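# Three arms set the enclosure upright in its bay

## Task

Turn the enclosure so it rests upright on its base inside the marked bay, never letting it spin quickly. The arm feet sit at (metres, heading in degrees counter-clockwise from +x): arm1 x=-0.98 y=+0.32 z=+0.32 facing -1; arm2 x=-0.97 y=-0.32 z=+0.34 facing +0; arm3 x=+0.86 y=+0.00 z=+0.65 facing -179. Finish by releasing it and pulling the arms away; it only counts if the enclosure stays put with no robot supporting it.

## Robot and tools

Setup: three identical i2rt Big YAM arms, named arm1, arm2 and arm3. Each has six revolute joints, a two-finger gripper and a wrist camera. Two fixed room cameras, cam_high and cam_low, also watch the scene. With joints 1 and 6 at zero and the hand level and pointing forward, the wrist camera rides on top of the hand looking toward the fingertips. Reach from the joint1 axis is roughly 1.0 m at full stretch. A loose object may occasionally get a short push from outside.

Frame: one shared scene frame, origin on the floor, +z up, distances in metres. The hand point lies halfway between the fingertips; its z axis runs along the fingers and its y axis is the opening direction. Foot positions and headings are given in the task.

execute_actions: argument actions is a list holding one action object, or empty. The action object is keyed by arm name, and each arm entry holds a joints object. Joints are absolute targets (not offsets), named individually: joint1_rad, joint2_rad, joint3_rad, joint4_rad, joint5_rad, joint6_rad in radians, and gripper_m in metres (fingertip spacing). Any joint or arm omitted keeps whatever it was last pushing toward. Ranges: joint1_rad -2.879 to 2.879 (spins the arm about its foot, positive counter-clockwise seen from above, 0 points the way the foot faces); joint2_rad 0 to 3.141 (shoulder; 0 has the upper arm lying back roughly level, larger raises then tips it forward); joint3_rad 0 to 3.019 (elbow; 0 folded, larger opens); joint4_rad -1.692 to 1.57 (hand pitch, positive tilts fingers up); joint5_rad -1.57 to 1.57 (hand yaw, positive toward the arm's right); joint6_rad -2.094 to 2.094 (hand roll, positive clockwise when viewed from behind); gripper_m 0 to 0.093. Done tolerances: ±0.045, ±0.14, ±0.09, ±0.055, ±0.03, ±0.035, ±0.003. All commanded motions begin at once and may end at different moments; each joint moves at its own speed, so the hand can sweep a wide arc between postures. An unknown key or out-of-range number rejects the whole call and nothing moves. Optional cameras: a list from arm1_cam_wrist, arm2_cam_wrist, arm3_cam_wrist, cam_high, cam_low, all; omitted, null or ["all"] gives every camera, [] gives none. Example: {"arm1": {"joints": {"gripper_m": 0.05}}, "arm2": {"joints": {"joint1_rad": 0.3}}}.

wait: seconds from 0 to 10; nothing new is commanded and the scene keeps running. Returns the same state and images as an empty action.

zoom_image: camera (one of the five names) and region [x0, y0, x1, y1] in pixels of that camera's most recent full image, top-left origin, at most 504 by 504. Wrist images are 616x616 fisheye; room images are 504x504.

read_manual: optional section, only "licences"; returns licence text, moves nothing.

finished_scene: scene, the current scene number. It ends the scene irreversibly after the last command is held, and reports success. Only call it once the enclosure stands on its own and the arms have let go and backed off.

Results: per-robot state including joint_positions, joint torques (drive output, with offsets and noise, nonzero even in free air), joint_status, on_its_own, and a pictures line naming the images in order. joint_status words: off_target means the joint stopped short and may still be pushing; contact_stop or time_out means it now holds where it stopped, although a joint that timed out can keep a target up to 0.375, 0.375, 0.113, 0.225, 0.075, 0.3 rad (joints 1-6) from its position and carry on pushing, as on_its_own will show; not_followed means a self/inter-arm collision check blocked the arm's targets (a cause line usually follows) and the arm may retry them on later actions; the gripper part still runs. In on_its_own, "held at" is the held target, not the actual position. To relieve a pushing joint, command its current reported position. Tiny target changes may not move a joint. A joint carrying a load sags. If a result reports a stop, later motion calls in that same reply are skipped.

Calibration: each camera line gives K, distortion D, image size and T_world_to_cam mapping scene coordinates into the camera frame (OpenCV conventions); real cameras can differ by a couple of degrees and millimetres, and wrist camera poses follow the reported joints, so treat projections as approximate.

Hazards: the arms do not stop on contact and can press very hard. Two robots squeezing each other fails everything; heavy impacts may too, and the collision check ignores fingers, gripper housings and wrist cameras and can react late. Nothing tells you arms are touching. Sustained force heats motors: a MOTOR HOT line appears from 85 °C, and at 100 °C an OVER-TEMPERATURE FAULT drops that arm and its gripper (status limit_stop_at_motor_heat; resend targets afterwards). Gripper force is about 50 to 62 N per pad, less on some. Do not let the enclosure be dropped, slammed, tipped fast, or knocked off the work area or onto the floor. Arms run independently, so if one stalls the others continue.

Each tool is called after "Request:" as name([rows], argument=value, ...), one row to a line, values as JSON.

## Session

Request:
execute_actions(actions=[])

Scene clock: 0.00 s.
Joint torques (N m, as the arm reports them, + toward a larger angle): no reading
Motor temperatures (°C, as the motors report them): arm1=[26 27 33 28 29 26] | arm2=[26 30 39 26 25 28] | arm3=[26 28 32 27 27 27]
arm1.joint_positions: joint1_rad=-0.195 joint2_rad=+0.638 joint3_rad=+1.328 joint4_rad=-1.525 joint5_rad=+0.181 joint6_rad=-0.162 gripper_m=+0.094
arm1.joint_status: not commanded
arm1.hand: x=-0.7760 y=+0.2432 z=+0.7952 quat_wxyz=(-0.336, -0.056, -0.928, +0.149) (m; scene frame)
arm2.joint_positions: joint1_rad=+0.242 joint2_rad=+0.501 joint3_rad=+1.416 joint4_rad=-1.184 joint5_rad=-0.277 joint6_rad=-0.496 gripper_m=+0.094
arm2.joint_status: not commanded
arm2.hand: x=-0.7955 y=-0.2314 z=+0.9500 quat_wxyz=(-0.608, +0.362, -0.706, -0.036) (m; scene frame)
arm3.joint_positions: joint1_rad=-0.306 joint2_rad=+0.634 joint3_rad=+1.417 joint4_rad=-1.290 joint5_rad=-0.280 joint6_rad=+0.103 gripper_m=+0.094
arm3.joint_status: not commanded
arm3.hand: x=+0.6143 y=+0.0225 z=+1.2155 quat_wxyz=(-0.071, -0.851, +0.098, +0.511) (m; scene frame)
pictures: arm1_cam_wrist, arm2_cam_wrist, arm3_cam_wrist, cam_high, cam_low
camera_calibration (this result's frames):
arm1_cam_wrist: T_world_to_cam=[[-0.214128, -0.945442, 0.245538, -0.133778], [-0.975848, 0.195925, -0.0966091, -0.725423], [0.0432313, -0.260295, -0.964561, 0.989118], [0, 0, 0, 1]] pos_world=[-0.779309, 0.273112, 0.91683]
arm2_cam_wrist: T_world_to_cam=[[0.554033, -0.743388, 0.374729, -0.0844439], [-0.493503, -0.655787, -0.571313, 0.0017339], [0.67045, 0.131597, -0.730191, 1.37873], [0, 0, 0, 1]] pos_world=[-0.876727, -0.243074, 1.03937]
arm3_cam_wrist: T_world_to_cam=[[0.096974, 0.967569, -0.233252, 0.198872], [0.88804, -0.189939, -0.418699, -0.0274788], [-0.449424, -0.166534, -0.877659, 1.4758], [0, 0, 0, 1]] pos_world=[0.668376, 0.0481293, 1.33013]
Images, in order (width x height): arm1_cam_wrist 616x616, arm2_cam_wrist 616x616, arm3_cam_wrist 616x616, cam_high 504x504, cam_low 504x504.

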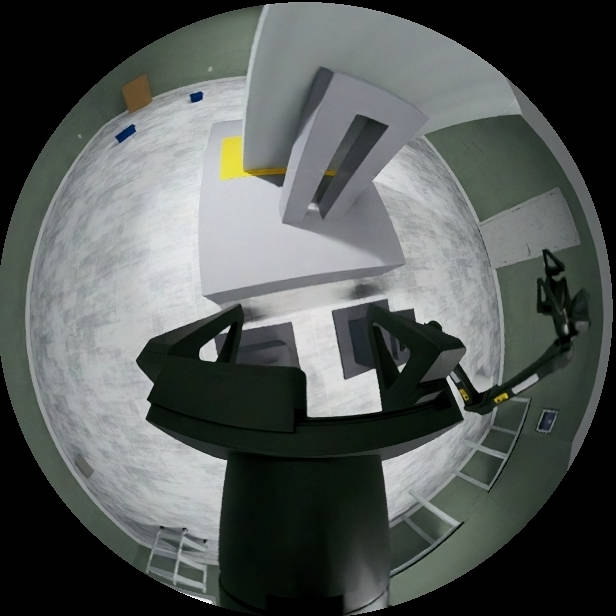

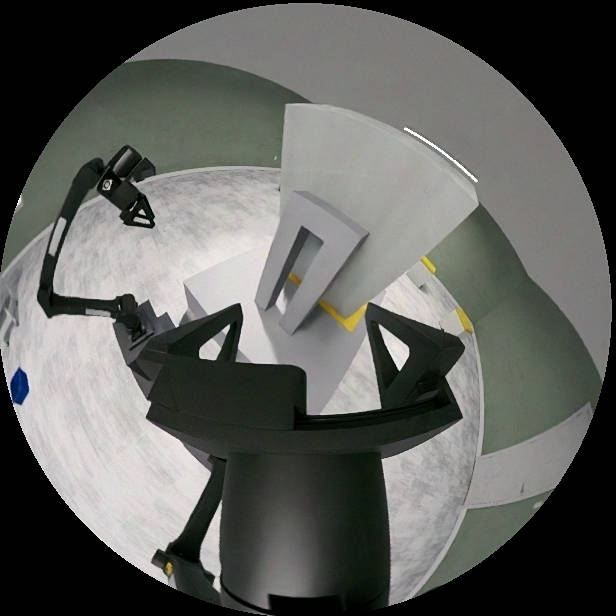

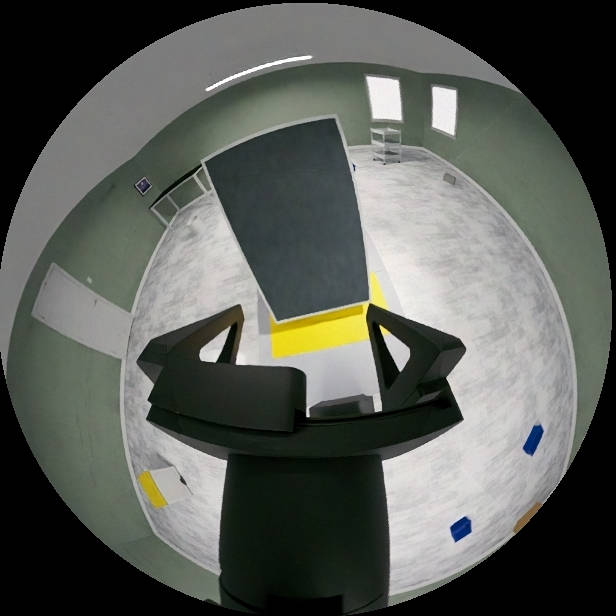

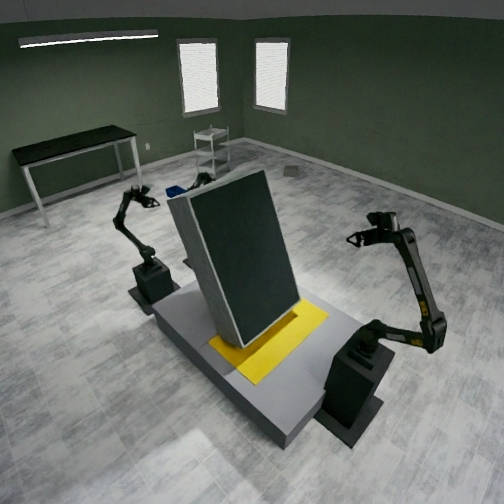

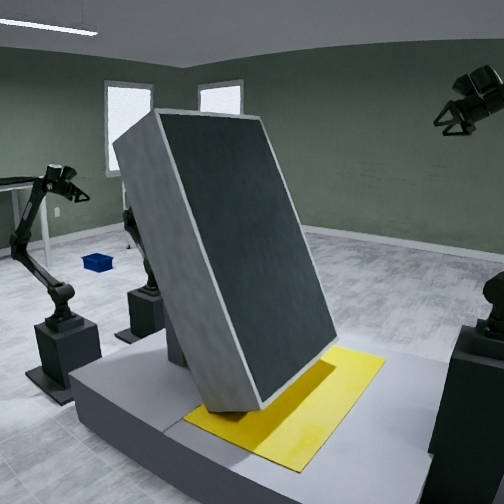

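Request:
execute_actions([
  {"arm1":{"joints":{"joint1_rad":-0.13,"joint2_rad":1.40,"joint3_rad":1.36,"joint4_rad":0.47,"joint5_rad":0,"joint6_rad":0,"gripper_m":0}},"arm2":{"joints":{"joint1_rad":0.08,"joint2_rad":1.35,"joint3_rad":1.28,"joint4_rad":0.47,"joint5_rad":0,"joint6_rad":0,"gripper_m":0}},"arm3":{"joints":{"joint1_rad":0,"joint2_rad":1.97,"joint3_rad":1.77,"joint4_rad":0.27,"joint5_rad":0,"joint6_rad":0,"gripper_m":0}}},
])

Scene clock: 9.27 s.
Joint torques (N m, as the arm reports them, + toward a larger angle): arm1=[  1.22 -14.71  10.61   2.04   0.05   0.24] | arm2=[ -2.24 -14.59  11.18   2.51   0.01   0.12] | arm3=[ -1.13 -19.53  11.7    2.15   0.14  -0.19]
Motor temperatures (°C, as the motors report them): arm1=[26 27 35 28 29 26] | arm2=[26 31 43 26 25 28] | arm3=[26 28 35 27 27 27]
arm1.joint_positions: joint1_rad=-0.141 joint2_rad=+1.415 joint3_rad=+1.334 joint4_rad=+0.453 joint5_rad=+0.003 joint6_rad=-0.013 gripper_m=+0.000
arm1.joint_status: all done
arm1.hand: x=-0.3482 y=+0.2171 z=+0.8956 quat_wxyz=(-0.823, -0.043, -0.562, +0.072) (m; scene frame)
arm2.joint_positions: joint1_rad=+0.090 joint2_rad=+1.364 joint3_rad=+1.261 joint4_rad=+0.450 joint5_rad=-0.002 joint6_rad=-0.016 gripper_m=+0.000
arm2.joint_status: all done
arm2.hand: x=-0.3455 y=-0.2646 z=+0.8962 quat_wxyz=(-0.817, +0.031, -0.576, -0.033) (m; scene frame)
arm3.joint_positions: joint1_rad=-0.004 joint2_rad=+1.970 joint3_rad=+1.738 joint4_rad=+0.256 joint5_rad=-0.003 joint6_rad=+0.008 gripper_m=+0.000
arm3.joint_status: all done
arm3.hand: x=+0.0057 y=-0.0092 z=+1.0227 quat_wxyz=(-0.007, -0.699, -0.003, +0.715) (m; scene frame)
pictures: arm1_cam_wrist, arm2_cam_wrist, arm3_cam_wrist, cam_high, cam_low
camera_calibration (this result's frames):
arm1_cam_wrist: T_world_to_cam=[[-0.174594, -0.984635, 0.00335484, 0.147669], [-0.245191, 0.0401765, -0.968642, 0.776066], [0.953624, -0.169941, -0.248438, 0.71665], [0, 0, 0, 1]] pos_world=[-0.467348, 0.236009, 0.929278]
arm2_cam_wrist: T_world_to_cam=[[0.093775, -0.995583, -0.00456076, -0.224081], [-0.277354, -0.0217242, -0.960522, 0.762616], [0.95618, 0.0913379, -0.278166, 0.725129], [0, 0, 0, 1]] pos_world=[-0.460826, -0.272755, 0.933194]
arm3_cam_wrist: T_world_to_cam=[[-0.0166931, 0.99969, -0.018454, 0.0249112], [0.566226, -0.00576006, -0.82423, 0.844516], [-0.824081, -0.0242081, -0.565955, 0.712434], [0, 0, 0, 1]] pos_world=[0.109332, -0.00279232, 1.09974]
Images, in order (width x height): arm1_cam_wrist 616x616, arm2_cam_wrist 616x616, arm3_cam_wrist 616x616, cam_high 504x504, cam_low 504x504.

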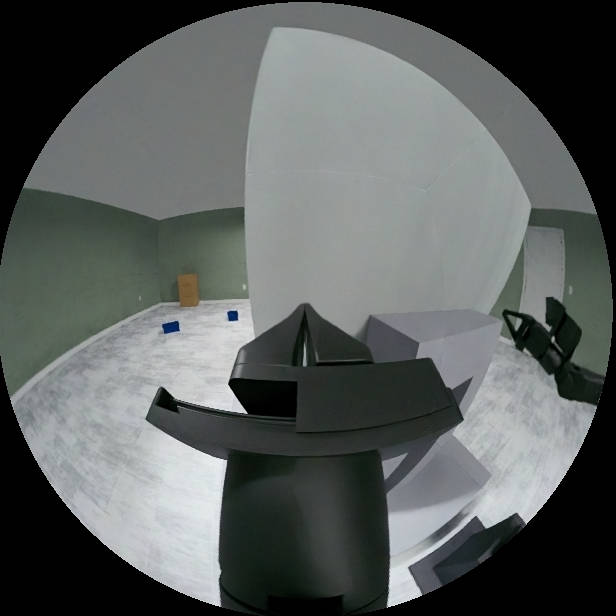

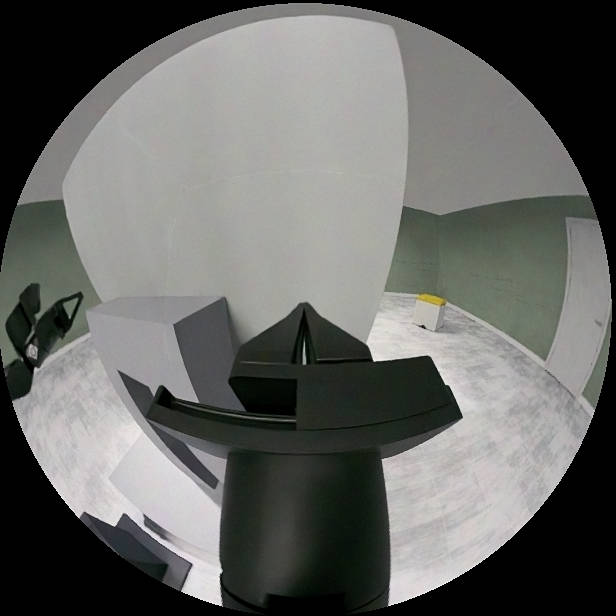

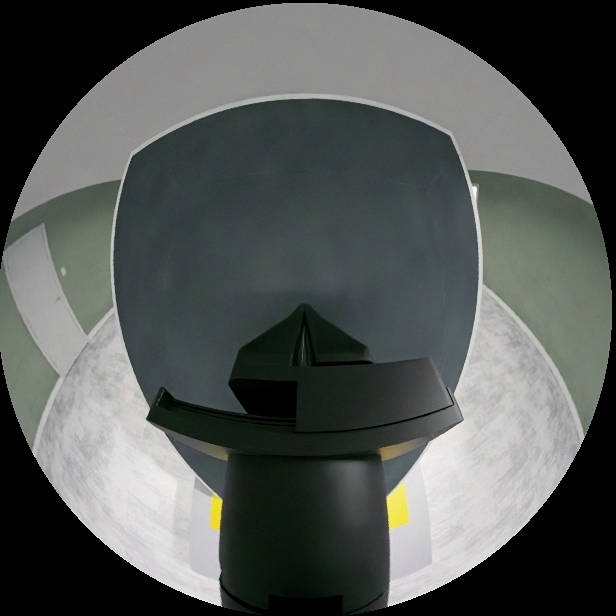

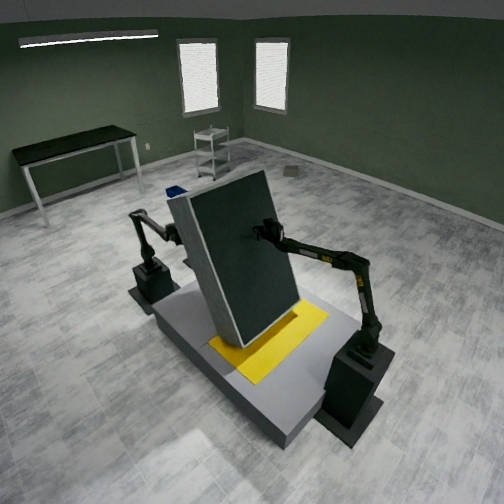

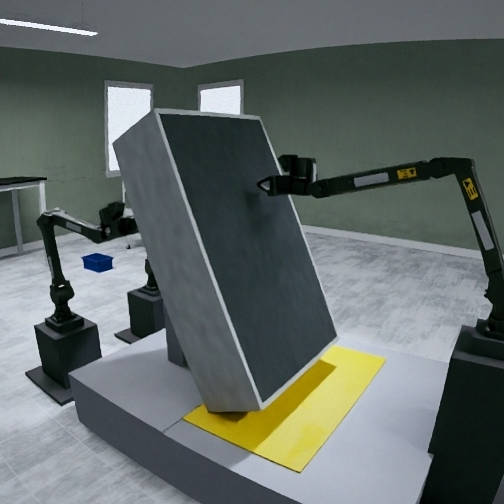

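Request:
execute_actions([
  {"arm1":{"joints":{"joint2_rad":1.51,"joint3_rad":1.46}},"arm2":{"joints":{"joint2_rad":1.48,"joint3_rad":1.44}},"arm3":{"joints":{"joint1_rad":0.03}}},
], cameras=[])

Request:
execute_actions([
  {"arm1":{"joints":{"joint2_rad":1.57,"joint3_rad":1.50}},"arm2":{"joints":{"joint2_rad":1.54,"joint3_rad":1.47}}},
], cameras=["cam_low"])

Scene clock: 15.27 s.
Joint torques (N m, as the arm reports them, + toward a larger angle): arm1=[  1.3  -13.65  12.12   1.98   0.04   0.25] | arm2=[ -1.94 -16.16  15.16   2.46  -0.02   0.15] | arm3=[ -1.52 -19.43  11.83   2.22   0.1   -0.18]
Motor temperatures (°C, as the motors report them): arm1=[26 28 37 28 29 26] | arm2=[26 31 46 26 25 28] | arm3=[26 30 37 27 27 27]
arm1.joint_positions: joint1_rad=-0.141 joint2_rad=+1.493 joint3_rad=+1.410 joint4_rad=+0.456 joint5_rad=+0.003 joint6_rad=-0.013 gripper_m=+0.000
arm1.joint_status: all done
arm1.hand: x=-0.3189 y=+0.2124 z=+0.8931 quat_wxyz=(-0.823, -0.043, -0.562, +0.072) (m; scene frame)
arm2.joint_positions: joint1_rad=+0.090 joint2_rad=+1.493 joint3_rad=+1.368 joint4_rad=+0.453 joint5_rad=-0.002 joint6_rad=-0.016 gripper_m=+0.000
arm2.joint_status: all done
arm2.hand: x=-0.2959 y=-0.2600 z=+0.8819 quat_wxyz=(-0.811, +0.031, -0.583, -0.032) (m; scene frame)
arm3.joint_positions: joint1_rad=+0.032 joint2_rad=+1.970 joint3_rad=+1.738 joint4_rad=+0.256 joint5_rad=-0.002 joint6_rad=+0.007 gripper_m=+0.000
arm3.joint_status: all done
arm3.hand: x=+0.0066 y=-0.0398 z=+1.0227 quat_wxyz=(-0.019, -0.699, -0.015, +0.715) (m; scene frame)
pictures: none
No camera images: the call's "cameras" was empty. Leave "cameras" out to get every camera's image.

Scene clock: 16.07 s.
Joint torques (N m, as the arm reports them, + toward a larger angle): arm1=[  1.25 -14.75  12.24   1.96   0.05   0.24] | arm2=[ -1.95 -15.29  14.81   2.54   0.02   0.16] | arm3=[ -1.62 -19.34  11.75   2.24   0.1   -0.19]
Motor temperatures (°C, as the motors report them): arm1=[26 28 37 28 29 26] | arm2=[26 31 47 26 25 28] | arm3=[26 30 37 27 27 27]
arm1.joint_positions: joint1_rad=-0.141 joint2_rad=+1.552 joint3_rad=+1.448 joint4_rad=+0.456 joint5_rad=+0.003 joint6_rad=-0.013 gripper_m=+0.000
arm1.joint_status: all done
arm1.hand: x=-0.2957 y=+0.2087 z=+0.8777 quat_wxyz=(-0.817, -0.043, -0.570, +0.071) (m; scene frame)
arm2.joint_positions: joint1_rad=+0.090 joint2_rad=+1.530 joint3_rad=+1.406 joint4_rad=+0.453 joint5_rad=-0.002 joint6_rad=-0.016 gripper_m=+0.000
arm2.joint_status: all done
arm2.hand: x=-0.2818 y=-0.2587 z=+0.8810 quat_wxyz=(-0.812, +0.031, -0.582, -0.033) (m; scene frame)
arm3.joint_positions: joint1_rad=+0.032 joint2_rad=+1.970 joint3_rad=+1.738 joint4_rad=+0.256 joint5_rad=-0.002 joint6_rad=+0.007 gripper_m=+0.000
arm3.joint_status: not commanded
arm3.hand: x=+0.0066 y=-0.0398 z=+1.0227 quat_wxyz=(-0.019, -0.699, -0.015, +0.715) (m; scene frame)
pictures: cam_low
Images, in order (width x height): cam_low 504x504.

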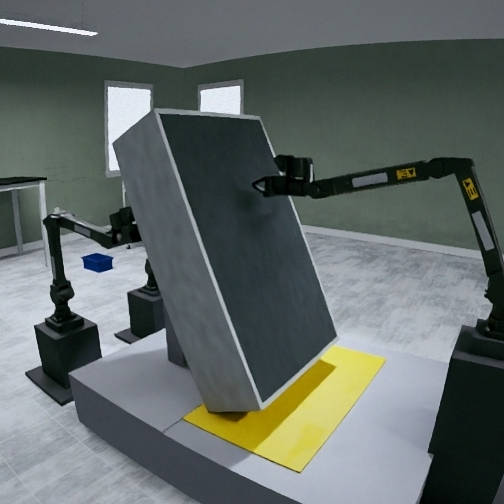

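Request:
execute_actions([
  {"arm1":{"joints":{"joint2_rad":1.63,"joint3_rad":1.535}},"arm2":{"joints":{"joint2_rad":1.60,"joint3_rad":1.49}}},
], cameras=[])

Request:
execute_actions([
  {"arm1":{"joints":{"joint2_rad":1.68,"joint3_rad":1.58}},"arm2":{"joints":{"joint2_rad":1.65,"joint3_rad":1.53}}},
], cameras=["cam_low"])

Request:
execute_actions([
  {"arm1":{"joints":{"joint2_rad":1.73,"joint3_rad":1.64}},"arm2":{"joints":{"joint2_rad":1.70,"joint3_rad":1.59}}},
], cameras=["cam_low"])

Scene clock: 22.07 s.
Joint torques (N m, as the arm reports them, + toward a larger angle): arm1=[  0.84 -12.37  13.15   1.7    0.02   0.22] | arm2=[ -2.26 -10.89  16.16   1.82  -0.02   0.13] | arm3=[ -1.58 -19.77  11.72   2.28   0.08  -0.19]
Motor temperatures (°C, as the motors report them): arm1=[26 28 39 28 29 26] | arm2=[26 32 51 26 25 28] | arm3=[26 32 39 27 27 27]
arm1.joint_positions: joint1_rad=-0.141 joint2_rad=+1.576 joint3_rad=+1.471 joint4_rad=+0.463 joint5_rad=+0.003 joint6_rad=-0.012 gripper_m=+0.000
arm1.joint_status: all done
arm1.hand: x=-0.2871 y=+0.2072 z=+0.8767 quat_wxyz=(-0.819, -0.043, -0.568, +0.071) (m; scene frame)
arm2.joint_positions: joint1_rad=+0.090 joint2_rad=+1.543 joint3_rad=+1.406 joint4_rad=+0.464 joint5_rad=-0.002 joint6_rad=-0.016 gripper_m=+0.000
arm2.joint_status: all done
arm2.hand: x=-0.2774 y=-0.2583 z=+0.8749 quat_wxyz=(-0.811, +0.031, -0.583, -0.032) (m; scene frame)
arm3.joint_positions: joint1_rad=+0.032 joint2_rad=+1.970 joint3_rad=+1.738 joint4_rad=+0.256 joint5_rad=-0.002 joint6_rad=+0.007 gripper_m=+0.000
arm3.joint_status: not commanded
arm3.hand: x=+0.0066 y=-0.0398 z=+1.0227 quat_wxyz=(-0.019, -0.699, -0.015, +0.715) (m; scene frame)
pictures: none
No camera images: the call's "cameras" was empty. Leave "cameras" out to get every camera's image.

Scene clock: 22.93 s.
Joint torques (N m, as the arm reports them, + toward a larger angle): arm1=[  1.33 -14.14  12.76   1.58   0.04   0.22] | arm2=[ -2.28 -15.84  15.75   1.59   0.01   0.12] | arm3=[ -1.71 -19.57  11.78   2.32   0.1   -0.17]
Motor temperatures (°C, as the motors report them): arm1=[26 28 40 28 29 26] | arm2=[26 32 52 26 25 28] | arm3=[26 32 39 27 27 27]
arm1.joint_positions: joint1_rad=-0.141 joint2_rad=+1.639 joint3_rad=+1.521 joint4_rad=+0.467 joint5_rad=+0.003 joint6_rad=-0.012 gripper_m=+0.000
arm1.joint_status: all done
arm1.hand: x=-0.2635 y=+0.2035 z=+0.8646 quat_wxyz=(-0.816, -0.044, -0.572, +0.071) (m; scene frame)
arm2.joint_positions: joint1_rad=+0.090 joint2_rad=+1.625 joint3_rad=+1.449 joint4_rad=+0.474 joint5_rad=-0.002 joint6_rad=-0.016 gripper_m=+0.000
arm2.joint_status: all done
arm2.hand: x=-0.2469 y=-0.2554 z=+0.8473 quat_wxyz=(-0.802, +0.032, -0.595, -0.032) (m; scene frame)
arm3.joint_positions: joint1_rad=+0.032 joint2_rad=+1.970 joint3_rad=+1.738 joint4_rad=+0.256 joint5_rad=-0.002 joint6_rad=+0.007 gripper_m=+0.000
arm3.joint_status: not commanded
arm3.hand: x=+0.0066 y=-0.0398 z=+1.0227 quat_wxyz=(-0.019, -0.699, -0.015, +0.715) (m; scene frame)
pictures: cam_low
Images, in order (width x height): cam_low 504x504.

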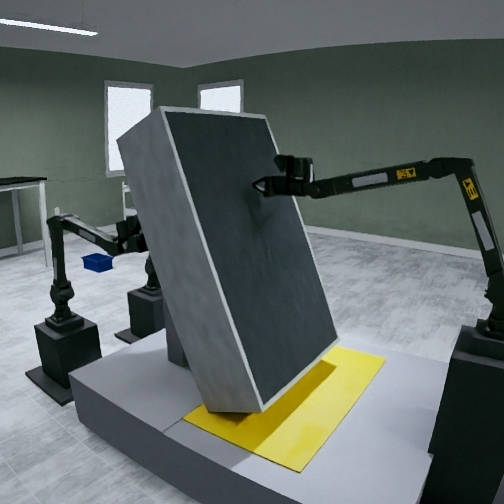

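Scene clock: 23.83 s.
Joint torques (N m, as the arm reports them, + toward a larger angle): arm1=[  1.16 -15.54  12.86   1.55   0.12   0.23] | arm2=[ -2.41 -16.55  15.96   1.58  -0.11   0.12] | arm3=[ -1.82 -19.25  11.82   2.31   0.11  -0.21]
Motor temperatures (°C, as the motors report them): arm1=[26 28 40 28 29 26] | arm2=[26 32 53 26 25 28] | arm3=[26 32 39 27 27 27]
arm1.joint_positions: joint1_rad=-0.141 joint2_rad=+1.699 joint3_rad=+1.582 joint4_rad=+0.467 joint5_rad=+0.001 joint6_rad=-0.012 gripper_m=+0.000
arm1.joint_status: all done
arm1.hand: x=-0.2419 y=+0.2006 z=+0.8598 quat_wxyz=(-0.817, -0.043, -0.571, +0.070) (m; scene frame)
arm2.joint_positions: joint1_rad=+0.090 joint2_rad=+1.673 joint3_rad=+1.507 joint4_rad=+0.474 joint5_rad=+0.000 joint6_rad=-0.016 gripper_m=+0.000
arm2.joint_status: all done
arm2.hand: x=-0.2292 y=-0.2541 z=+0.8488 quat_wxyz=(-0.806, +0.030, -0.591, -0.032) (m; scene frame)
arm3.joint_positions: joint1_rad=+0.032 joint2_rad=+1.970 joint3_rad=+1.738 joint4_rad=+0.256 joint5_rad=-0.002 joint6_rad=+0.007 gripper_m=+0.000
arm3.joint_status: not commanded
arm3.hand: x=+0.0066 y=-0.0398 z=+1.0227 quat_wxyz=(-0.019, -0.699, -0.015, +0.715) (m; scene frame)
pictures: cam_low
Images, in order (width x height): cam_low 504x504.

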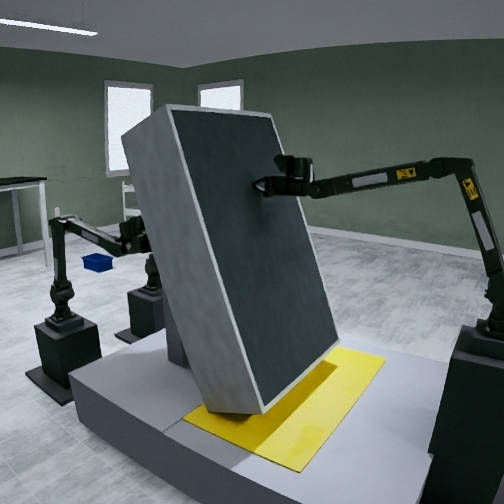

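Request:
execute_actions([
  {"arm1":{"joints":{"joint2_rad":1.785,"joint3_rad":1.71}},"arm2":{"joints":{"joint2_rad":1.755,"joint3_rad":1.66}},"arm3":{"joints":{"joint2_rad":1.93,"joint3_rad":1.67,"joint4_rad":0.29}}},
], cameras=[])

Request:
execute_actions([
  {"arm1":{"joints":{"joint2_rad":1.84,"joint3_rad":1.78}},"arm2":{"joints":{"joint2_rad":1.81,"joint3_rad":1.73}},"arm3":{"joints":{"joint2_rad":1.865,"joint3_rad":1.575,"joint4_rad":0.32}}},
], cameras=["cam_low"])

Request:
execute_actions([
  {"arm1":{"joints":{"joint2_rad":1.895,"joint3_rad":1.855}},"arm2":{"joints":{"joint2_rad":1.865,"joint3_rad":1.805}},"arm3":{"joints":{"joint2_rad":1.805,"joint3_rad":1.485,"joint4_rad":0.35}}},
], cameras=[])

Request:
execute_actions([
  {"arm1":{"joints":{"joint2_rad":1.95,"joint3_rad":1.935}},"arm2":{"joints":{"joint2_rad":1.92,"joint3_rad":1.885}},"arm3":{"joints":{"joint2_rad":1.75,"joint3_rad":1.41,"joint4_rad":0.37}}},
], cameras=["cam_low"])

Scene clock: 39.93 s.
Joint torques (N m, as the arm reports them, + toward a larger angle): arm1=[  1.33 -16.33  12.68   1.6    0.17   0.24] | arm2=[ -1.79 -17.42  15.78   1.59  -0.22   0.15] | arm3=[ -1.92 -18.23   9.37   2.19   0.11  -0.18]
Motor temperatures (°C, as the motors report them): arm1=[26 29 43 28 29 26] | arm2=[26 33 63 26 25 28] | arm3=[26 34 41 27 27 27]
arm1.joint_positions: joint1_rad=-0.140 joint2_rad=+1.759 joint3_rad=+1.652 joint4_rad=+0.467 joint5_rad=+0.000 joint6_rad=-0.012 gripper_m=+0.000
arm1.joint_status: all done
arm1.hand: x=-0.2204 y=+0.1980 z=+0.8575 quat_wxyz=(-0.819, -0.042, -0.567, +0.069) (m; scene frame)
arm2.joint_positions: joint1_rad=+0.089 joint2_rad=+1.733 joint3_rad=+1.583 joint4_rad=+0.474 joint5_rad=+0.001 joint6_rad=-0.016 gripper_m=+0.000
arm2.joint_status: all done
arm2.hand: x=-0.2072 y=-0.2527 z=+0.8505 quat_wxyz=(-0.810, +0.029, -0.585, -0.031) (m; scene frame)
arm3.joint_positions: joint1_rad=+0.032 joint2_rad=+1.924 joint3_rad=+1.670 joint4_rad=+0.278 joint5_rad=-0.002 joint6_rad=+0.007 gripper_m=+0.000
arm3.joint_status: all done
arm3.hand: x=+0.0238 y=-0.0390 z=+1.0241 quat_wxyz=(-0.020, -0.699, -0.015, +0.715) (m; scene frame)
pictures: none
No camera images: the call's "cameras" was empty. Leave "cameras" out to get every camera's image.

Scene clock: 40.90 s.
Joint torques (N m, as the arm reports them, + toward a larger angle): arm1=[  1.39 -17.71  12.84   1.63   0.17   0.22] | arm2=[ -2.17 -20.66  14.93   1.56  -0.2    0.14] | arm3=[ -1.69 -17.26   9.59   2.24   0.11  -0.19]
Motor temperatures (°C, as the motors report them): arm1=[26 29 43 28 29 26] | arm2=[26 33 63 26 25 28] | arm3=[26 34 41 27 27 27]
arm1.joint_positions: joint1_rad=-0.140 joint2_rad=+1.813 joint3_rad=+1.720 joint4_rad=+0.467 joint5_rad=+0.000 joint6_rad=-0.012 gripper_m=+0.000
arm1.joint_status: all done
arm1.hand: x=-0.2024 y=+0.1952 z=+0.8590 quat_wxyz=(-0.824, -0.041, -0.561, +0.070) (m; scene frame)
arm2.joint_positions: joint1_rad=+0.089 joint2_rad=+1.805 joint3_rad=+1.660 joint4_rad=+0.473 joint5_rad=+0.002 joint6_rad=-0.016 gripper_m=+0.000
arm2.joint_status: all done
arm2.hand: x=-0.1815 y=-0.2510 z=+0.8430 quat_wxyz=(-0.811, +0.029, -0.583, -0.031) (m; scene frame)
arm3.joint_positions: joint1_rad=+0.032 joint2_rad=+1.856 joint3_rad=+1.571 joint4_rad=+0.308 joint5_rad=-0.002 joint6_rad=+0.007 gripper_m=+0.000
arm3.joint_status: all done
arm3.hand: x=+0.0499 y=-0.0378 z=+1.0252 quat_wxyz=(-0.019, -0.699, -0.015, +0.715) (m; scene frame)
pictures: cam_low
Images, in order (width x height): cam_low 504x504.

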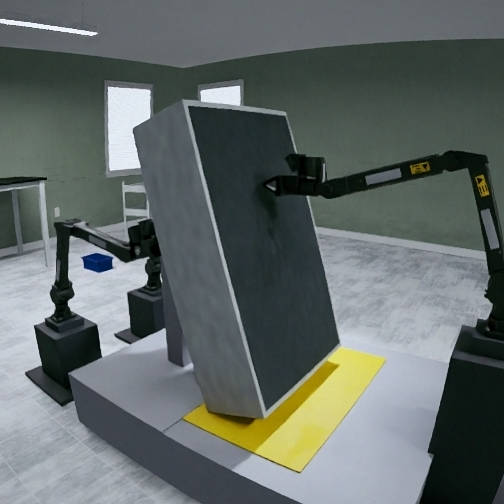

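Scene clock: 41.83 s.
Joint torques (N m, as the arm reports them, + toward a larger angle): arm1=[  1.24 -18.21  12.83   1.59   0.18   0.24] | arm2=[ -2.29 -20.42  15.36   1.53  -0.2    0.17] | arm3=[ -1.52 -15.65   9.97   2.34   0.09  -0.22]
Motor temperatures (°C, as the motors report them): arm1=[26 29 43 28 29 26] | arm2=[26 33 64 26 25 28] | arm3=[26 34 41 27 27 27]
arm1.joint_positions: joint1_rad=-0.140 joint2_rad=+1.865 joint3_rad=+1.794 joint4_rad=+0.467 joint5_rad=+0.000 joint6_rad=-0.012 gripper_m=+0.000
arm1.joint_status: all done
arm1.hand: x=-0.1856 y=+0.1925 z=+0.8630 quat_wxyz=(-0.830, -0.041, -0.552, +0.070) (m; scene frame)
arm2.joint_positions: joint1_rad=+0.088 joint2_rad=+1.861 joint3_rad=+1.731 joint4_rad=+0.473 joint5_rad=+0.002 joint6_rad=-0.016 gripper_m=+0.000
arm2.joint_status: all done
arm2.hand: x=-0.1625 y=-0.2496 z=+0.8433 quat_wxyz=(-0.816, +0.028, -0.577, -0.031) (m; scene frame)
arm3.joint_positions: joint1_rad=+0.032 joint2_rad=+1.784 joint3_rad=+1.475 joint4_rad=+0.336 joint5_rad=-0.002 joint6_rad=+0.007 gripper_m=+0.000
arm3.joint_status: all done
arm3.hand: x=+0.0776 y=-0.0365 z=+1.0287 quat_wxyz=(-0.020, -0.698, -0.015, +0.716) (m; scene frame)
pictures: none
No camera images: the call's "cameras" was empty. Leave "cameras" out to get every camera's image.

Scene clock: 42.77 s.
Joint torques (N m, as the arm reports them, + toward a larger angle): arm1=[  1.2  -19.23  12.78   1.5    0.19   0.23] | arm2=[ -2.63 -21.95  15.26   1.57  -0.22   0.12] | arm3=[ -1.76 -13.73  10.52   2.19   0.1   -0.2 ]
Motor temperatures (°C, as the motors report them): arm1=[26 29 43 28 29 26] | arm2=[26 34 64 26 25 28] | arm3=[26 34 41 27 27 27]
arm1.joint_positions: joint1_rad=-0.140 joint2_rad=+1.920 joint3_rad=+1.875 joint4_rad=+0.467 joint5_rad=+0.000 joint6_rad=-0.012 gripper_m=+0.000
arm1.joint_status: all done
arm1.hand: x=-0.1692 y=+0.1899 z=+0.8686 quat_wxyz=(-0.837, -0.040, -0.542, +0.071) (m; scene frame)
arm2.joint_positions: joint1_rad=+0.088 joint2_rad=+1.916 joint3_rad=+1.811 joint4_rad=+0.473 joint5_rad=+0.002 joint6_rad=-0.015 gripper_m=+0.000
arm2.joint_status: all done
arm2.hand: x=-0.1450 y=-0.2480 z=+0.8481 quat_wxyz=(-0.823, +0.028, -0.567, -0.031) (m; scene frame)
arm3.joint_positions: joint1_rad=+0.032 joint2_rad=+1.715 joint3_rad=+1.392 joint4_rad=+0.358 joint5_rad=-0.002 joint6_rad=+0.007 gripper_m=+0.000
arm3.joint_status: all done
arm3.hand: x=+0.1042 y=-0.0353 z=+1.0347 quat_wxyz=(-0.020, -0.695, -0.015, +0.719) (m; scene frame)
pictures: cam_low
Images, in order (width x height): cam_low 504x504.

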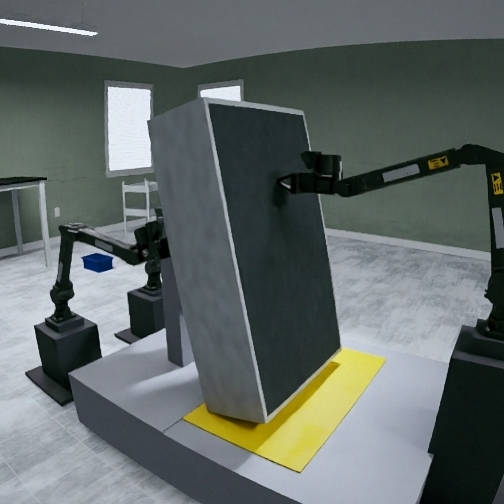

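Resting on arm3; lower it while retracting the pushers gradually.

Request:
execute_actions([
  {"arm3":{"joints":{"joint2_rad":1.705,"joint3_rad":1.35,"joint4_rad":0.385}},"arm1":{"joints":{"joint2_rad":1.8,"joint3_rad":1.72}},"arm2":{"joints":{"joint2_rad":1.78,"joint3_rad":1.66}}},
], cameras=[])

Request:
execute_actions([
  {"arm3":{"joints":{"joint2_rad":1.66,"joint3_rad":1.29,"joint4_rad":0.40}},"arm1":{"joints":{"joint2_rad":1.65,"joint3_rad":1.55}},"arm2":{"joints":{"joint2_rad":1.63,"joint3_rad":1.5}}},
], cameras=[])

Request:
execute_actions([
  {"arm3":{"joints":{"joint2_rad":1.615,"joint3_rad":1.235,"joint4_rad":0.415}},"arm1":{"joints":{"joint2_rad":1.5,"joint3_rad":1.38}},"arm2":{"joints":{"joint2_rad":1.48,"joint3_rad":1.34}}},
], cameras=[])

Request:
execute_actions([
  {"arm3":{"joints":{"joint2_rad":1.575,"joint3_rad":1.18,"joint4_rad":0.425}},"arm1":{"joints":{"joint2_rad":1.35,"joint3_rad":1.2}},"arm2":{"joints":{"joint2_rad":1.33,"joint3_rad":1.17}}},
], cameras=["cam_low"])

Request:
execute_actions([
  {"arm3":{"joints":{"joint2_rad":1.535,"joint3_rad":1.135,"joint4_rad":0.43}},"arm1":{"joints":{"joint2_rad":1.2,"joint3_rad":1.03}},"arm2":{"joints":{"joint2_rad":1.18,"joint3_rad":1.0}}},
], cameras=[])

Request:
execute_actions([
  {"arm3":{"joints":{"joint2_rad":1.495,"joint3_rad":1.09,"joint4_rad":0.435}},"arm1":{"joints":{"joint2_rad":1.05,"joint3_rad":0.86}},"arm2":{"joints":{"joint2_rad":1.04,"joint3_rad":0.85}}},
], cameras=[])

Request:
execute_actions([
  {"arm3":{"joints":{"joint2_rad":1.455,"joint3_rad":1.045,"joint4_rad":0.44}},"arm1":{"joints":{"joint2_rad":0.9,"joint3_rad":0.7}},"arm2":{"joints":{"joint2_rad":0.9,"joint3_rad":0.7}}},
], cameras=[])

Request:
execute_actions([
  {"arm3":{"joints":{"joint2_rad":1.42,"joint3_rad":1.005}},"arm1":{"joints":{"joint2_rad":0.75,"joint3_rad":0.55}},"arm2":{"joints":{"joint2_rad":0.75,"joint3_rad":0.55}}},
], cameras=[])

Request:
execute_actions([
  {"arm3":{"joints":{"joint2_rad":1.39,"joint3_rad":0.97}},"arm1":{"joints":{"joint2_rad":0.6,"joint3_rad":0.4}},"arm2":{"joints":{"joint2_rad":0.6,"joint3_rad":0.4}}},
], cameras=["cam_low"])

Scene clock: 70.67 s.
Joint torques (N m, as the arm reports them, + toward a larger angle): arm1=[  1.16 -20.85   8.86   1.58   0.18   0.23] | arm2=[ -1.5  -21.5    9.9    1.55  -0.25   0.15] | arm3=[ -1.5  -12.76  11.75   2.01   0.09  -0.21]
Motor temperatures (°C, as the motors report them): arm1=[26 31 45 28 29 26] | arm2=[26 37 69 26 25 28] | arm3=[26 32 41 27 27 27]
arm1.joint_positions: joint1_rad=-0.140 joint2_rad=+1.820 joint3_rad=+1.721 joint4_rad=+0.467 joint5_rad=+0.000 joint6_rad=-0.012 gripper_m=+0.000
arm1.joint_status: all done
arm1.hand: x=-0.1995 y=+0.1947 z=+0.8539 quat_wxyz=(-0.822, -0.042, -0.564, +0.070) (m; scene frame)
arm2.joint_positions: joint1_rad=+0.088 joint2_rad=+1.787 joint3_rad=+1.659 joint4_rad=+0.473 joint5_rad=+0.002 joint6_rad=-0.015 gripper_m=+0.000
arm2.joint_status: all done
arm2.hand: x=-0.1884 y=-0.2519 z=+0.8565 quat_wxyz=(-0.816, +0.028, -0.576, -0.031) (m; scene frame)
arm3.joint_positions: joint1_rad=+0.032 joint2_rad=+1.663 joint3_rad=+1.316 joint4_rad=+0.377 joint5_rad=-0.002 joint6_rad=+0.007 gripper_m=+0.000
arm3.joint_status: all done
arm3.hand: x=+0.1263 y=-0.0343 z=+1.0305 quat_wxyz=(-0.020, -0.697, -0.015, +0.717) (m; scene frame)
pictures: none
No camera images: the call's "cameras" was empty. Leave "cameras" out to get every camera's image.

Scene clock: 71.80 s.
Joint torques (N m, as the arm reports them, + toward a larger angle): arm1=[  1.1  -17.35   9.     1.57   0.17   0.22] | arm2=[ -2.53 -18.97  10.01   1.65  -0.21   0.12] | arm3=[ -1.98 -10.55  12.56   2.21   0.11  -0.19]
Motor temperatures (°C, as the motors report them): arm1=[26 31 45 28 29 26] | arm2=[26 37 69 26 25 28] | arm3=[26 32 41 27 27 27]
arm1.joint_positions: joint1_rad=-0.140 joint2_rad=+1.655 joint3_rad=+1.549 joint4_rad=+0.467 joint5_rad=+0.000 joint6_rad=-0.012 gripper_m=+0.000
arm1.joint_status: all done
arm1.hand: x=-0.2582 y=+0.2041 z=+0.8708 quat_wxyz=(-0.820, -0.042, -0.567, +0.069) (m; scene frame)
arm2.joint_positions: joint1_rad=+0.088 joint2_rad=+1.637 joint3_rad=+1.497 joint4_rad=+0.472 joint5_rad=+0.002 joint6_rad=-0.015 gripper_m=+0.000
arm2.joint_status: all done
arm2.hand: x=-0.2426 y=-0.2569 z=+0.8674 quat_wxyz=(-0.812, +0.029, -0.582, -0.031) (m; scene frame)
arm3.joint_positions: joint1_rad=+0.033 joint2_rad=+1.609 joint3_rad=+1.242 joint4_rad=+0.387 joint5_rad=-0.002 joint6_rad=+0.007 gripper_m=+0.000
arm3.joint_status: all done
arm3.hand: x=+0.1492 y=-0.0335 z=+1.0263 quat_wxyz=(-0.020, -0.700, -0.015, +0.714) (m; scene frame)
pictures: none
No camera images: the call's "cameras" was empty. Leave "cameras" out to get every camera's image.

Scene clock: 72.80 s.
Joint torques (N m, as the arm reports them, + toward a larger angle): arm1=[  1.37 -15.37   9.     1.54   0.18   0.23] | arm2=[ -1.28 -16.03   9.93   1.57  -0.21   0.13] | arm3=[-1.76 -9.41 13.52  2.56  0.11 -0.18]
Motor temperatures (°C, as the motors report them): arm1=[26 31 44 28 29 26] | arm2=[26 37 68 26 25 28] | arm3=[26 32 42 27 27 27]
arm1.joint_positions: joint1_rad=-0.140 joint2_rad=+1.507 joint3_rad=+1.379 joint4_rad=+0.467 joint5_rad=+0.000 joint6_rad=-0.012 gripper_m=+0.000
arm1.joint_status: all done
arm1.hand: x=-0.3125 y=+0.2127 z=+0.8679 quat_wxyz=(-0.814, -0.042, -0.576, +0.069) (m; scene frame)
arm2.joint_positions: joint1_rad=+0.088 joint2_rad=+1.485 joint3_rad=+1.337 joint4_rad=+0.472 joint5_rad=+0.002 joint6_rad=-0.015 gripper_m=+0.000
arm2.joint_status: all done
arm2.hand: x=-0.2997 y=-0.2621 z=+0.8727 quat_wxyz=(-0.810, +0.029, -0.585, -0.031) (m; scene frame)
arm3.joint_positions: joint1_rad=+0.033 joint2_rad=+1.558 joint3_rad=+1.174 joint4_rad=+0.394 joint5_rad=-0.002 joint6_rad=+0.007 gripper_m=+0.000
arm3.joint_status: all done
arm3.hand: x=+0.1708 y=-0.0330 z=+1.0221 quat_wxyz=(-0.020, -0.703, -0.015, +0.710) (m; scene frame)
pictures: none
No camera images: the call's "cameras" was empty. Leave "cameras" out to get every camera's image.

Scene clock: 73.77 s.
Joint torques (N m, as the arm reports them, + toward a larger angle): arm1=[  1.33 -12.74   8.94   1.65   0.18   0.23] | arm2=[ -1.98 -13.2   10.12   1.6   -0.2    0.14] | arm3=[-1.68 -7.98 14.28  2.78  0.11 -0.2 ]
Motor temperatures (°C, as the motors report them): arm1=[26 31 44 28 29 26] | arm2=[26 37 68 26 25 28] | arm3=[26 32 42 27 27 27]
arm1.joint_positions: joint1_rad=-0.140 joint2_rad=+1.354 joint3_rad=+1.199 joint4_rad=+0.467 joint5_rad=+0.000 joint6_rad=-0.012 gripper_m=+0.000
arm1.joint_status: all done
arm1.hand: x=-0.3696 y=+0.2218 z=+0.8530 quat_wxyz=(-0.805, -0.043, -0.587, +0.068) (m; scene frame)
arm2.joint_positions: joint1_rad=+0.088 joint2_rad=+1.333 joint3_rad=+1.168 joint4_rad=+0.472 joint5_rad=+0.002 joint6_rad=-0.015 gripper_m=+0.000
arm2.joint_status: all done
arm2.hand: x=-0.3574 y=-0.2672 z=+0.8629 quat_wxyz=(-0.805, +0.029, -0.592, -0.031) (m; scene frame)
arm3.joint_positions: joint1_rad=+0.034 joint2_rad=+1.506 joint3_rad=+1.108 joint4_rad=+0.399 joint5_rad=-0.003 joint6_rad=+0.007 gripper_m=+0.000
arm3.joint_status: all done
arm3.hand: x=+0.1924 y=-0.0323 z=+1.0169 quat_wxyz=(-0.020, -0.707, -0.016, +0.707) (m; scene frame)
pictures: cam_low
Images, in order (width x height): cam_low 504x504.

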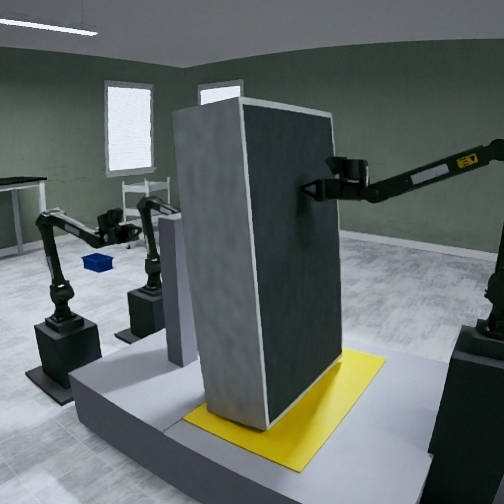

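Scene clock: 74.73 s.
Joint torques (N m, as the arm reports them, + toward a larger angle): arm1=[  1.38 -10.96   9.11   1.67   0.18   0.24] | arm2=[-1.9  -9.97  9.73  1.59 -0.23  0.15] | arm3=[-2.04 -7.39 15.    2.93  0.16 -0.21]
Motor temperatures (°C, as the motors report them): arm1=[26 31 44 28 29 26] | arm2=[26 37 67 26 25 28] | arm3=[26 32 42 27 27 27]
arm1.joint_positions: joint1_rad=-0.140 joint2_rad=+1.203 joint3_rad=+1.028 joint4_rad=+0.467 joint5_rad=+0.000 joint6_rad=-0.012 gripper_m=+0.000
arm1.joint_status: all done
arm1.hand: x=-0.4263 y=+0.2309 z=+0.8343 quat_wxyz=(-0.800, -0.044, -0.595, +0.068) (m; scene frame)
arm2.joint_positions: joint1_rad=+0.088 joint2_rad=+1.181 joint3_rad=+0.998 joint4_rad=+0.472 joint5_rad=+0.002 joint6_rad=-0.015 gripper_m=+0.000
arm2.joint_status: all done
arm2.hand: x=-0.4151 y=-0.2724 z=+0.8443 quat_wxyz=(-0.800, +0.030, -0.599, -0.030) (m; scene frame)
arm3.joint_positions: joint1_rad=+0.035 joint2_rad=+1.462 joint3_rad=+1.052 joint4_rad=+0.399 joint5_rad=-0.003 joint6_rad=+0.007 gripper_m=+0.000
arm3.joint_status: all done
arm3.hand: x=+0.2112 y=-0.0319 z=+1.0119 quat_wxyz=(-0.020, -0.711, -0.016, +0.703) (m; scene frame)
pictures: none
No camera images: the call's "cameras" was empty. Leave "cameras" out to get every camera's image.

Scene clock: 75.70 s.
Joint torques (N m, as the arm reports them, + toward a larger angle): arm1=[ 1.11 -8.62  9.11  1.66  0.18  0.23] | arm2=[-1.92 -7.83  9.91  1.83 -0.21  0.12] | arm3=[-2.05 -6.17 15.99  3.26  0.14 -0.19]
Motor temperatures (°C, as the motors report them): arm1=[26 31 44 28 29 26] | arm2=[26 37 67 26 25 28] | arm3=[26 32 43 27 27 27]
arm1.joint_positions: joint1_rad=-0.140 joint2_rad=+1.052 joint3_rad=+0.858 joint4_rad=+0.467 joint5_rad=+0.000 joint6_rad=-0.012 gripper_m=+0.000
arm1.joint_status: all done
arm1.hand: x=-0.4817 y=+0.2398 z=+0.8073 quat_wxyz=(-0.794, -0.044, -0.603, +0.067) (m; scene frame)
arm2.joint_positions: joint1_rad=+0.088 joint2_rad=+1.041 joint3_rad=+0.846 joint4_rad=+0.472 joint5_rad=+0.002 joint6_rad=-0.015 gripper_m=+0.000
arm2.joint_status: all done
arm2.hand: x=-0.4670 y=-0.2770 z=+0.8226 quat_wxyz=(-0.796, +0.030, -0.603, -0.030) (m; scene frame)
arm3.joint_positions: joint1_rad=+0.035 joint2_rad=+1.415 joint3_rad=+0.994 joint4_rad=+0.399 joint5_rad=-0.003 joint6_rad=+0.007 gripper_m=+0.000
arm3.joint_status: joint3_rad off_target (ended at +0.994, target +1.090); the others done
arm3.hand: x=+0.2311 y=-0.0312 z=+1.0061 quat_wxyz=(-0.020, -0.715, -0.017, +0.699) (m; scene frame)
pictures: none
No camera images: the call's "cameras" was empty. Leave "cameras" out to get every camera's image.

Scene clock: 76.70 s.
Joint torques (N m, as the arm reports them, + toward a larger angle): arm1=[ 1.03 -6.3   9.2   1.61  0.19  0.24] | arm2=[-2.32 -5.71  9.93  1.72 -0.2   0.17] | arm3=[-2.19 -5.28 16.65  3.43  0.18 -0.19]
Motor temperatures (°C, as the motors report them): arm1=[26 30 43 28 29 26] | arm2=[26 37 66 26 25 28] | arm3=[26 31 43 27 27 27]
arm1.joint_positions: joint1_rad=-0.140 joint2_rad=+0.901 joint3_rad=+0.695 joint4_rad=+0.467 joint5_rad=+0.000 joint6_rad=-0.012 gripper_m=+0.000
arm1.joint_status: all done
arm1.hand: x=-0.5343 y=+0.2482 z=+0.7771 quat_wxyz=(-0.791, -0.045, -0.607, +0.067) (m; scene frame)
arm2.joint_positions: joint1_rad=+0.088 joint2_rad=+0.899 joint3_rad=+0.696 joint4_rad=+0.472 joint5_rad=+0.002 joint6_rad=-0.015 gripper_m=+0.000
arm2.joint_status: all done
arm2.hand: x=-0.5165 y=-0.2814 z=+0.7952 quat_wxyz=(-0.794, +0.030, -0.607, -0.030) (m; scene frame)
arm3.joint_positions: joint1_rad=+0.035 joint2_rad=+1.370 joint3_rad=+0.939 joint4_rad=+0.399 joint5_rad=-0.004 joint6_rad=+0.007 gripper_m=+0.000
arm3.joint_status: joint3_rad off_target (ended at +0.939, target +1.045); the others done
arm3.hand: x=+0.2501 y=-0.0307 z=+1.0002 quat_wxyz=(-0.021, -0.718, -0.017, +0.695) (m; scene frame)
pictures: none
No camera images: the call's "cameras" was empty. Leave "cameras" out to get every camera's image.

Scene clock: 77.70 s.
Joint torques (N m, as the arm reports them, + toward a larger angle): arm1=[ 1.32 -3.78  9.34  1.61  0.18  0.22] | arm2=[-2.19 -2.86 10.1   2.03 -0.21  0.14] | arm3=[-2.04 -4.32 16.96  3.42  0.23 -0.18]
Motor temperatures (°C, as the motors report them): arm1=[26 30 43 28 29 26] | arm2=[26 36 66 26 25 28] | arm3=[26 31 44 27 27 27]
arm1.joint_positions: joint1_rad=-0.140 joint2_rad=+0.751 joint3_rad=+0.544 joint4_rad=+0.467 joint5_rad=+0.000 joint6_rad=-0.012 gripper_m=+0.000
arm1.joint_status: all done
arm1.hand: x=-0.5824 y=+0.2559 z=+0.7455 quat_wxyz=(-0.790, -0.045, -0.607, +0.067) (m; scene frame)
arm2.joint_positions: joint1_rad=+0.088 joint2_rad=+0.748 joint3_rad=+0.545 joint4_rad=+0.472 joint5_rad=+0.002 joint6_rad=-0.015 gripper_m=+0.000
arm2.joint_status: all done
arm2.hand: x=-0.5655 y=-0.2858 z=+0.7642 quat_wxyz=(-0.794, +0.030, -0.607, -0.030) (m; scene frame)
arm3.joint_positions: joint1_rad=+0.036 joint2_rad=+1.333 joint3_rad=+0.894 joint4_rad=+0.399 joint5_rad=-0.005 joint6_rad=+0.007 gripper_m=+0.000
arm3.joint_status: joint3_rad off_target (ended at +0.894, target +1.005); the others done
arm3.hand: x=+0.2657 y=-0.0302 z=+0.9947 quat_wxyz=(-0.021, -0.721, -0.018, +0.692) (m; scene frame)
pictures: none
No camera images: the call's "cameras" was empty. Leave "cameras" out to get every camera's image.

Scene clock: 78.57 s.
Joint torques (N m, as the arm reports them, + toward a larger angle): arm1=[ 1.35 -2.95  9.44  1.65  0.18  0.23] | arm2=[-1.82 -0.86 10.27  1.65 -0.18  0.14] | arm3=[-2.11 -6.17 14.54  3.51  0.2  -0.22]
Motor temperatures (°C, as the motors report them): arm1=[26 30 43 28 29 26] | arm2=[26 36 65 26 25 28] | arm3=[26 31 45 27 27 27]
arm1.joint_positions: joint1_rad=-0.140 joint2_rad=+0.602 joint3_rad=+0.393 joint4_rad=+0.467 joint5_rad=+0.000 joint6_rad=-0.012 gripper_m=+0.000
arm1.joint_status: all done
arm1.hand: x=-0.6251 y=+0.2627 z=+0.7067 quat_wxyz=(-0.790, -0.045, -0.608, +0.067) (m; scene frame)
arm2.joint_positions: joint1_rad=+0.088 joint2_rad=+0.597 joint3_rad=+0.394 joint4_rad=+0.472 joint5_rad=+0.002 joint6_rad=-0.015 gripper_m=+0.000
arm2.joint_status: all done
arm2.hand: x=-0.6089 y=-0.2896 z=+0.7258 quat_wxyz=(-0.793, +0.030, -0.607, -0.030) (m; scene frame)
arm3.joint_positions: joint1_rad=+0.036 joint2_rad=+1.330 joint3_rad=+0.891 joint4_rad=+0.399 joint5_rad=-0.005 joint6_rad=+0.007 gripper_m=+0.000
arm3.joint_status: all done
arm3.hand: x=+0.2666 y=-0.0302 z=+0.9946 quat_wxyz=(-0.021, -0.721, -0.018, +0.692) (m; scene frame)
pictures: cam_low
Images, in order (width x height): cam_low 504x504.

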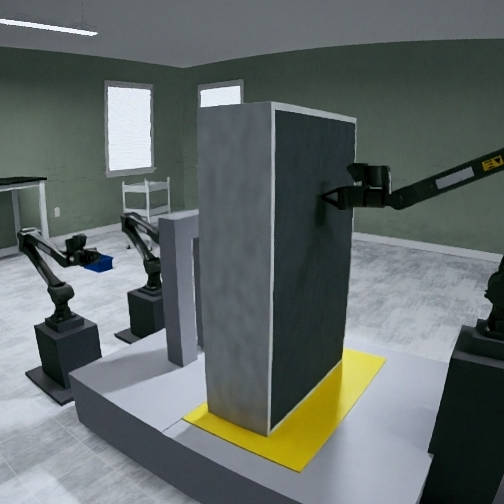

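Request:
execute_actions([
  {"arm3":{"joints":{"joint2_rad":0.7,"joint3_rad":0.4,"joint4_rad":-0.3}}},
], cameras=["cam_low"])

Request:
finished_scene(scene=2)

Scene clock: 83.83 s.
Joint torques (N m, as the arm reports them, + toward a larger angle): arm1=[ 1.29 -2.5   9.33  1.67  0.18  0.24] | arm2=[-2.62 -1.   10.22  1.62 -0.2   0.14] | arm3=[-1.8  -3.01  9.53  1.12  0.15 -0.2 ]
Motor temperatures (°C, as the motors report them): arm1=[26 30 42 28 29 26] | arm2=[26 35 63 26 25 28] | arm3=[26 31 45 27 27 27]
arm1.joint_positions: joint1_rad=-0.140 joint2_rad=+0.602 joint3_rad=+0.393 joint4_rad=+0.467 joint5_rad=+0.000 joint6_rad=-0.012 gripper_m=+0.000
arm1.joint_status: not commanded
arm1.hand: x=-0.6251 y=+0.2627 z=+0.7067 quat_wxyz=(-0.790, -0.045, -0.608, +0.067) (m; scene frame)
arm2.joint_positions: joint1_rad=+0.088 joint2_rad=+0.597 joint3_rad=+0.394 joint4_rad=+0.472 joint5_rad=+0.002 joint6_rad=-0.015 gripper_m=+0.000
arm2.joint_status: not commanded
arm2.hand: x=-0.6089 y=-0.2896 z=+0.7258 quat_wxyz=(-0.793, +0.030, -0.607, -0.030) (m; scene frame)
arm3.joint_positions: joint1_rad=+0.036 joint2_rad=+0.705 joint3_rad=+0.396 joint4_rad=-0.290 joint5_rad=-0.003 joint6_rad=+0.007 gripper_m=+0.000
arm3.joint_status: all done
arm3.hand: x=+0.5114 y=-0.0175 z=+0.8252 quat_wxyz=(-0.014, -0.884, -0.020, +0.466) (m; scene frame)
pictures: cam_low
Images, in order (width x height): cam_low 504x504.

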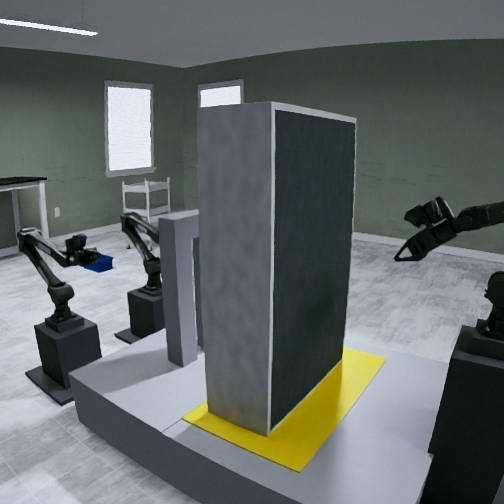

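The scene is finished: the task was done.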